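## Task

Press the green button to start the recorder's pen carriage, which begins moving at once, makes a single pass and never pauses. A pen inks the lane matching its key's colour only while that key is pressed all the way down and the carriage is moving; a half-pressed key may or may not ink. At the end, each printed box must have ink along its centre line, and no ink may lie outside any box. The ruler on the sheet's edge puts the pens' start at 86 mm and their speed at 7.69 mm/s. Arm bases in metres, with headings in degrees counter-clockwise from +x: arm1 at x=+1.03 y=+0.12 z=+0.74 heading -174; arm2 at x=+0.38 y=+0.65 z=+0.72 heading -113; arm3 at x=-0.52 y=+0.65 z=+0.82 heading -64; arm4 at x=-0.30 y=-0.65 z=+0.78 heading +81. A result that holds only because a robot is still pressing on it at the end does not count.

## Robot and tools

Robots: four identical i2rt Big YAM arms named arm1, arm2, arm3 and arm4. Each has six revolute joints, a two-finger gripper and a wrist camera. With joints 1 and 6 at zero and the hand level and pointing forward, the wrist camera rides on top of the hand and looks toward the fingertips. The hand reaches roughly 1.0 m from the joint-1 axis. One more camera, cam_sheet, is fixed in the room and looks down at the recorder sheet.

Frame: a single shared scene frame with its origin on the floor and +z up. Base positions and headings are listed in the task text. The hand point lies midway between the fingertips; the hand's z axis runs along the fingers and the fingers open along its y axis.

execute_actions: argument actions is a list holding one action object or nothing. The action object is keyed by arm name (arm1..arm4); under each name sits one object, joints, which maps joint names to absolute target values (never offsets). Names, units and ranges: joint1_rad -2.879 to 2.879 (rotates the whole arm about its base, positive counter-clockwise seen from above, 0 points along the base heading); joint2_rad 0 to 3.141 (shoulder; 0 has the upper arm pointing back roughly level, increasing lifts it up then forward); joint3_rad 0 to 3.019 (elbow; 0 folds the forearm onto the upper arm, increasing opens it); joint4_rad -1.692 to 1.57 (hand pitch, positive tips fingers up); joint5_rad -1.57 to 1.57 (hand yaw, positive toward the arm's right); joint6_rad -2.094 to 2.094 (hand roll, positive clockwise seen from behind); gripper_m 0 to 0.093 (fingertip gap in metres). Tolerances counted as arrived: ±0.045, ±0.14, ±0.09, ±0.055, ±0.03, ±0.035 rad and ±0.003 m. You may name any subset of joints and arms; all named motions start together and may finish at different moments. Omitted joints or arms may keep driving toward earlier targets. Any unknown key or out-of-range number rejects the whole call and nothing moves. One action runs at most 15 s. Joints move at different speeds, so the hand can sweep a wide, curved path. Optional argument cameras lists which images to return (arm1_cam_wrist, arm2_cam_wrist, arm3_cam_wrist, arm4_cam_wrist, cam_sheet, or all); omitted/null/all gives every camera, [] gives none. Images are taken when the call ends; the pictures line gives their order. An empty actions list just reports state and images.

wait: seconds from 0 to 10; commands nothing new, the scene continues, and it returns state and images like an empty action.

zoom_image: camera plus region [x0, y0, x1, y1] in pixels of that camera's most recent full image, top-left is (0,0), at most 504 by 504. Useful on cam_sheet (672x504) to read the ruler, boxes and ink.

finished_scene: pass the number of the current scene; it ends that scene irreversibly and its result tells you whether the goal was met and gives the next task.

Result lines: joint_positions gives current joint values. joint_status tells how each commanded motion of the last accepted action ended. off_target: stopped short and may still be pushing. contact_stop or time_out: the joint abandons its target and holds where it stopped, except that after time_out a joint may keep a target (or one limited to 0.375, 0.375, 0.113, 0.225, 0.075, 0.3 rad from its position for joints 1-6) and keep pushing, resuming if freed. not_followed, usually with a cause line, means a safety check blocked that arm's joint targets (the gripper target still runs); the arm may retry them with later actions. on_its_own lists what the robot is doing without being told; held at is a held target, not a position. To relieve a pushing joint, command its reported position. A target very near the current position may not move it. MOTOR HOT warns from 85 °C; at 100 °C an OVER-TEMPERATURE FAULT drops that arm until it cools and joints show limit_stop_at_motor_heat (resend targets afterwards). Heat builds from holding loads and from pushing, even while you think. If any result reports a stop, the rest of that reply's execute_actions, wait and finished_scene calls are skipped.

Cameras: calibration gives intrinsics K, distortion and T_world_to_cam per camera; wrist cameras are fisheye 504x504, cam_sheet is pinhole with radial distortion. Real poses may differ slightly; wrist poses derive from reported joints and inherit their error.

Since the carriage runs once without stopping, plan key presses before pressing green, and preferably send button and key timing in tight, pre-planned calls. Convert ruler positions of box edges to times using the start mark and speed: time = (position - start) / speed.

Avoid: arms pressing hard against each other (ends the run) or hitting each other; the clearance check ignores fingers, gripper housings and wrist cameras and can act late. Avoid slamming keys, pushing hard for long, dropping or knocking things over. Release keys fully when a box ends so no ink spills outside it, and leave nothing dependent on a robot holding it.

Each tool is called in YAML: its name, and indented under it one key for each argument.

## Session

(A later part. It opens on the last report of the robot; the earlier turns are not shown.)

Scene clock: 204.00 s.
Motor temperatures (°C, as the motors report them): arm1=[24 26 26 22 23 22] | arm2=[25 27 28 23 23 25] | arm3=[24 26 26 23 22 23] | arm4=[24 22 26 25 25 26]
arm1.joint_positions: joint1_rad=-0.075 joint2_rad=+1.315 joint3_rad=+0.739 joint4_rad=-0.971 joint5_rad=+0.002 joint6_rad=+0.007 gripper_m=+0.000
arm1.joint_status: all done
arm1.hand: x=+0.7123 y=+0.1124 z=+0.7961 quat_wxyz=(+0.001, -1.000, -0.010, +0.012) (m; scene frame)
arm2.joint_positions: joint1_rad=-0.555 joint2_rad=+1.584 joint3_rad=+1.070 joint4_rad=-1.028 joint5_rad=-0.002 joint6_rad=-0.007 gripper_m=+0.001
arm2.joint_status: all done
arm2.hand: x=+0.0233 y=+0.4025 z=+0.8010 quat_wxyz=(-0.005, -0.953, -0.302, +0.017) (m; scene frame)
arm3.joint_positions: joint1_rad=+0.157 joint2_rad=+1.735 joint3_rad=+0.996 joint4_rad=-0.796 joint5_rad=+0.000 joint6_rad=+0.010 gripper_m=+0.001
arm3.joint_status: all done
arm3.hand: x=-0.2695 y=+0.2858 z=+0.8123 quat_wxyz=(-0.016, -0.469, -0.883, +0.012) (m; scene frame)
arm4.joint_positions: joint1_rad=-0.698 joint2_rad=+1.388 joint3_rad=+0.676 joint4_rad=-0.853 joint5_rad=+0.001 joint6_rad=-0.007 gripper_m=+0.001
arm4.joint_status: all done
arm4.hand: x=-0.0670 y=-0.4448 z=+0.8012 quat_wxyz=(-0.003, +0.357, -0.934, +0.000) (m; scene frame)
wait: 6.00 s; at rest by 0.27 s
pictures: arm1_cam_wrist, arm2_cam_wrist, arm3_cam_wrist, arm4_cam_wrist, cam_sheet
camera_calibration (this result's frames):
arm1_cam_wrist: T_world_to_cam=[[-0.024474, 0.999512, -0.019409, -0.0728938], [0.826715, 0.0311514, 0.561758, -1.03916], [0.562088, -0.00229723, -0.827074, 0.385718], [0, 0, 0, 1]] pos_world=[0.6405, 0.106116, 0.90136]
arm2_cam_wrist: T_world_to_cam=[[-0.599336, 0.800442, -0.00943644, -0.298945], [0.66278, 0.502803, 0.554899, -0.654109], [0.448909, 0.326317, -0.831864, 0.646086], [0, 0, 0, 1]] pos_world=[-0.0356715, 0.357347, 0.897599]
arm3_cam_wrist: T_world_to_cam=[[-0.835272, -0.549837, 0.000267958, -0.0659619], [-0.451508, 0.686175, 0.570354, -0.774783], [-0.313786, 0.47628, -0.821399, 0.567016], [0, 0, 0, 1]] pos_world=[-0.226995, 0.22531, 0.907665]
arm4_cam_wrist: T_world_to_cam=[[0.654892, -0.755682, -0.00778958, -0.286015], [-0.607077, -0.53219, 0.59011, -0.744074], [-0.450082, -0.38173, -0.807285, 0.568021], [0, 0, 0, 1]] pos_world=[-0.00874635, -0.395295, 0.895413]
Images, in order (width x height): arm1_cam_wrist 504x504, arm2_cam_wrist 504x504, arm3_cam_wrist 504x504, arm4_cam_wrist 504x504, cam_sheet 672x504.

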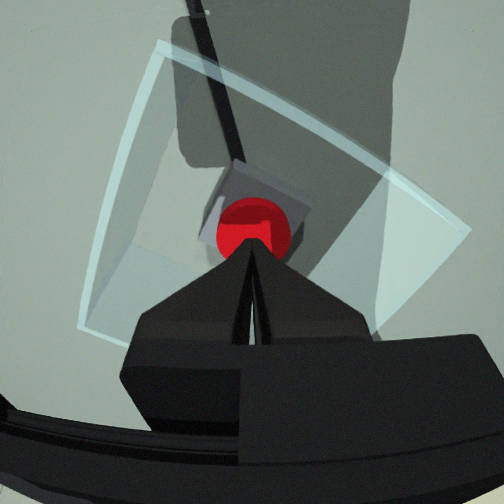

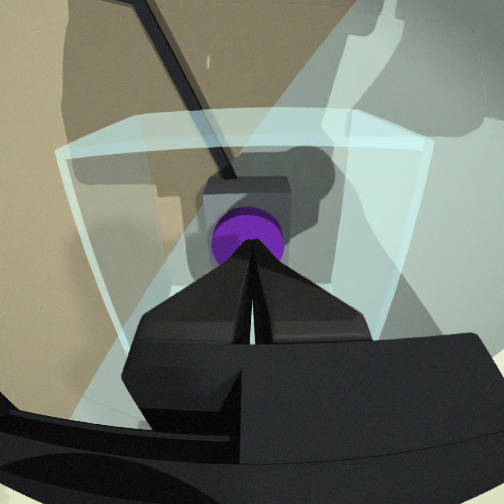

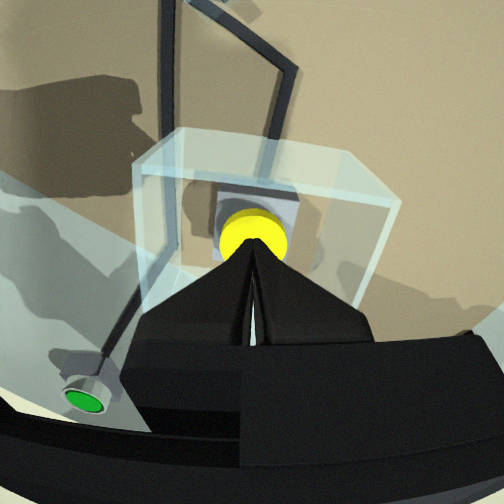

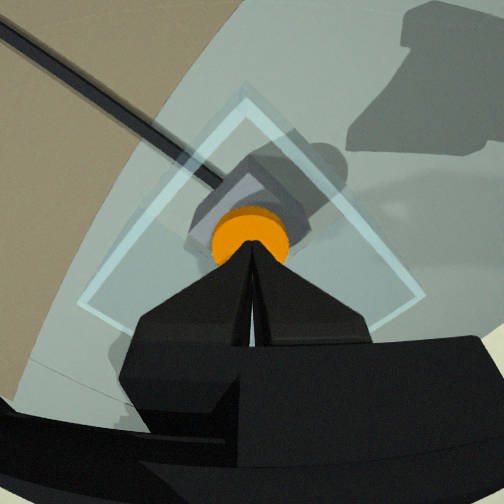

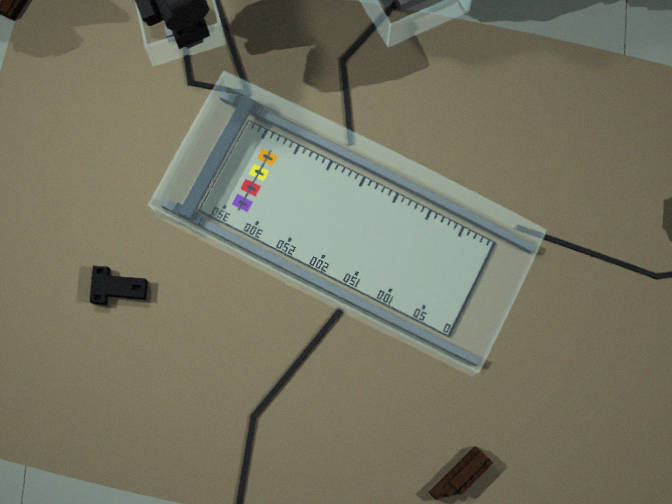

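zoom_image:
  camera: "cam_sheet"
  region: [215, 135, 300, 220]

finished_scene:
  scene: 1

Region (215, 135, 300, 220) of cam_sheet's 672x504 image, scaled by 5.929, with more detail than that image has.

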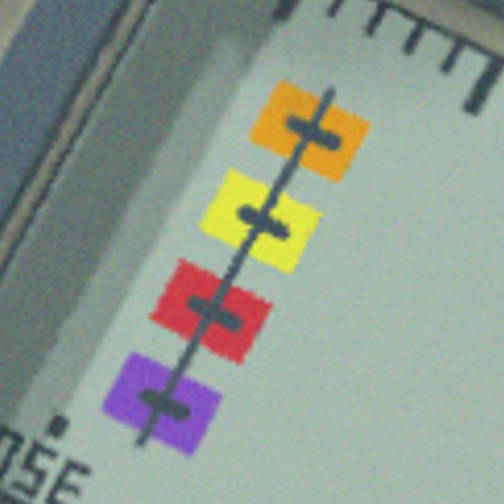

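The scene is finished: the task was done.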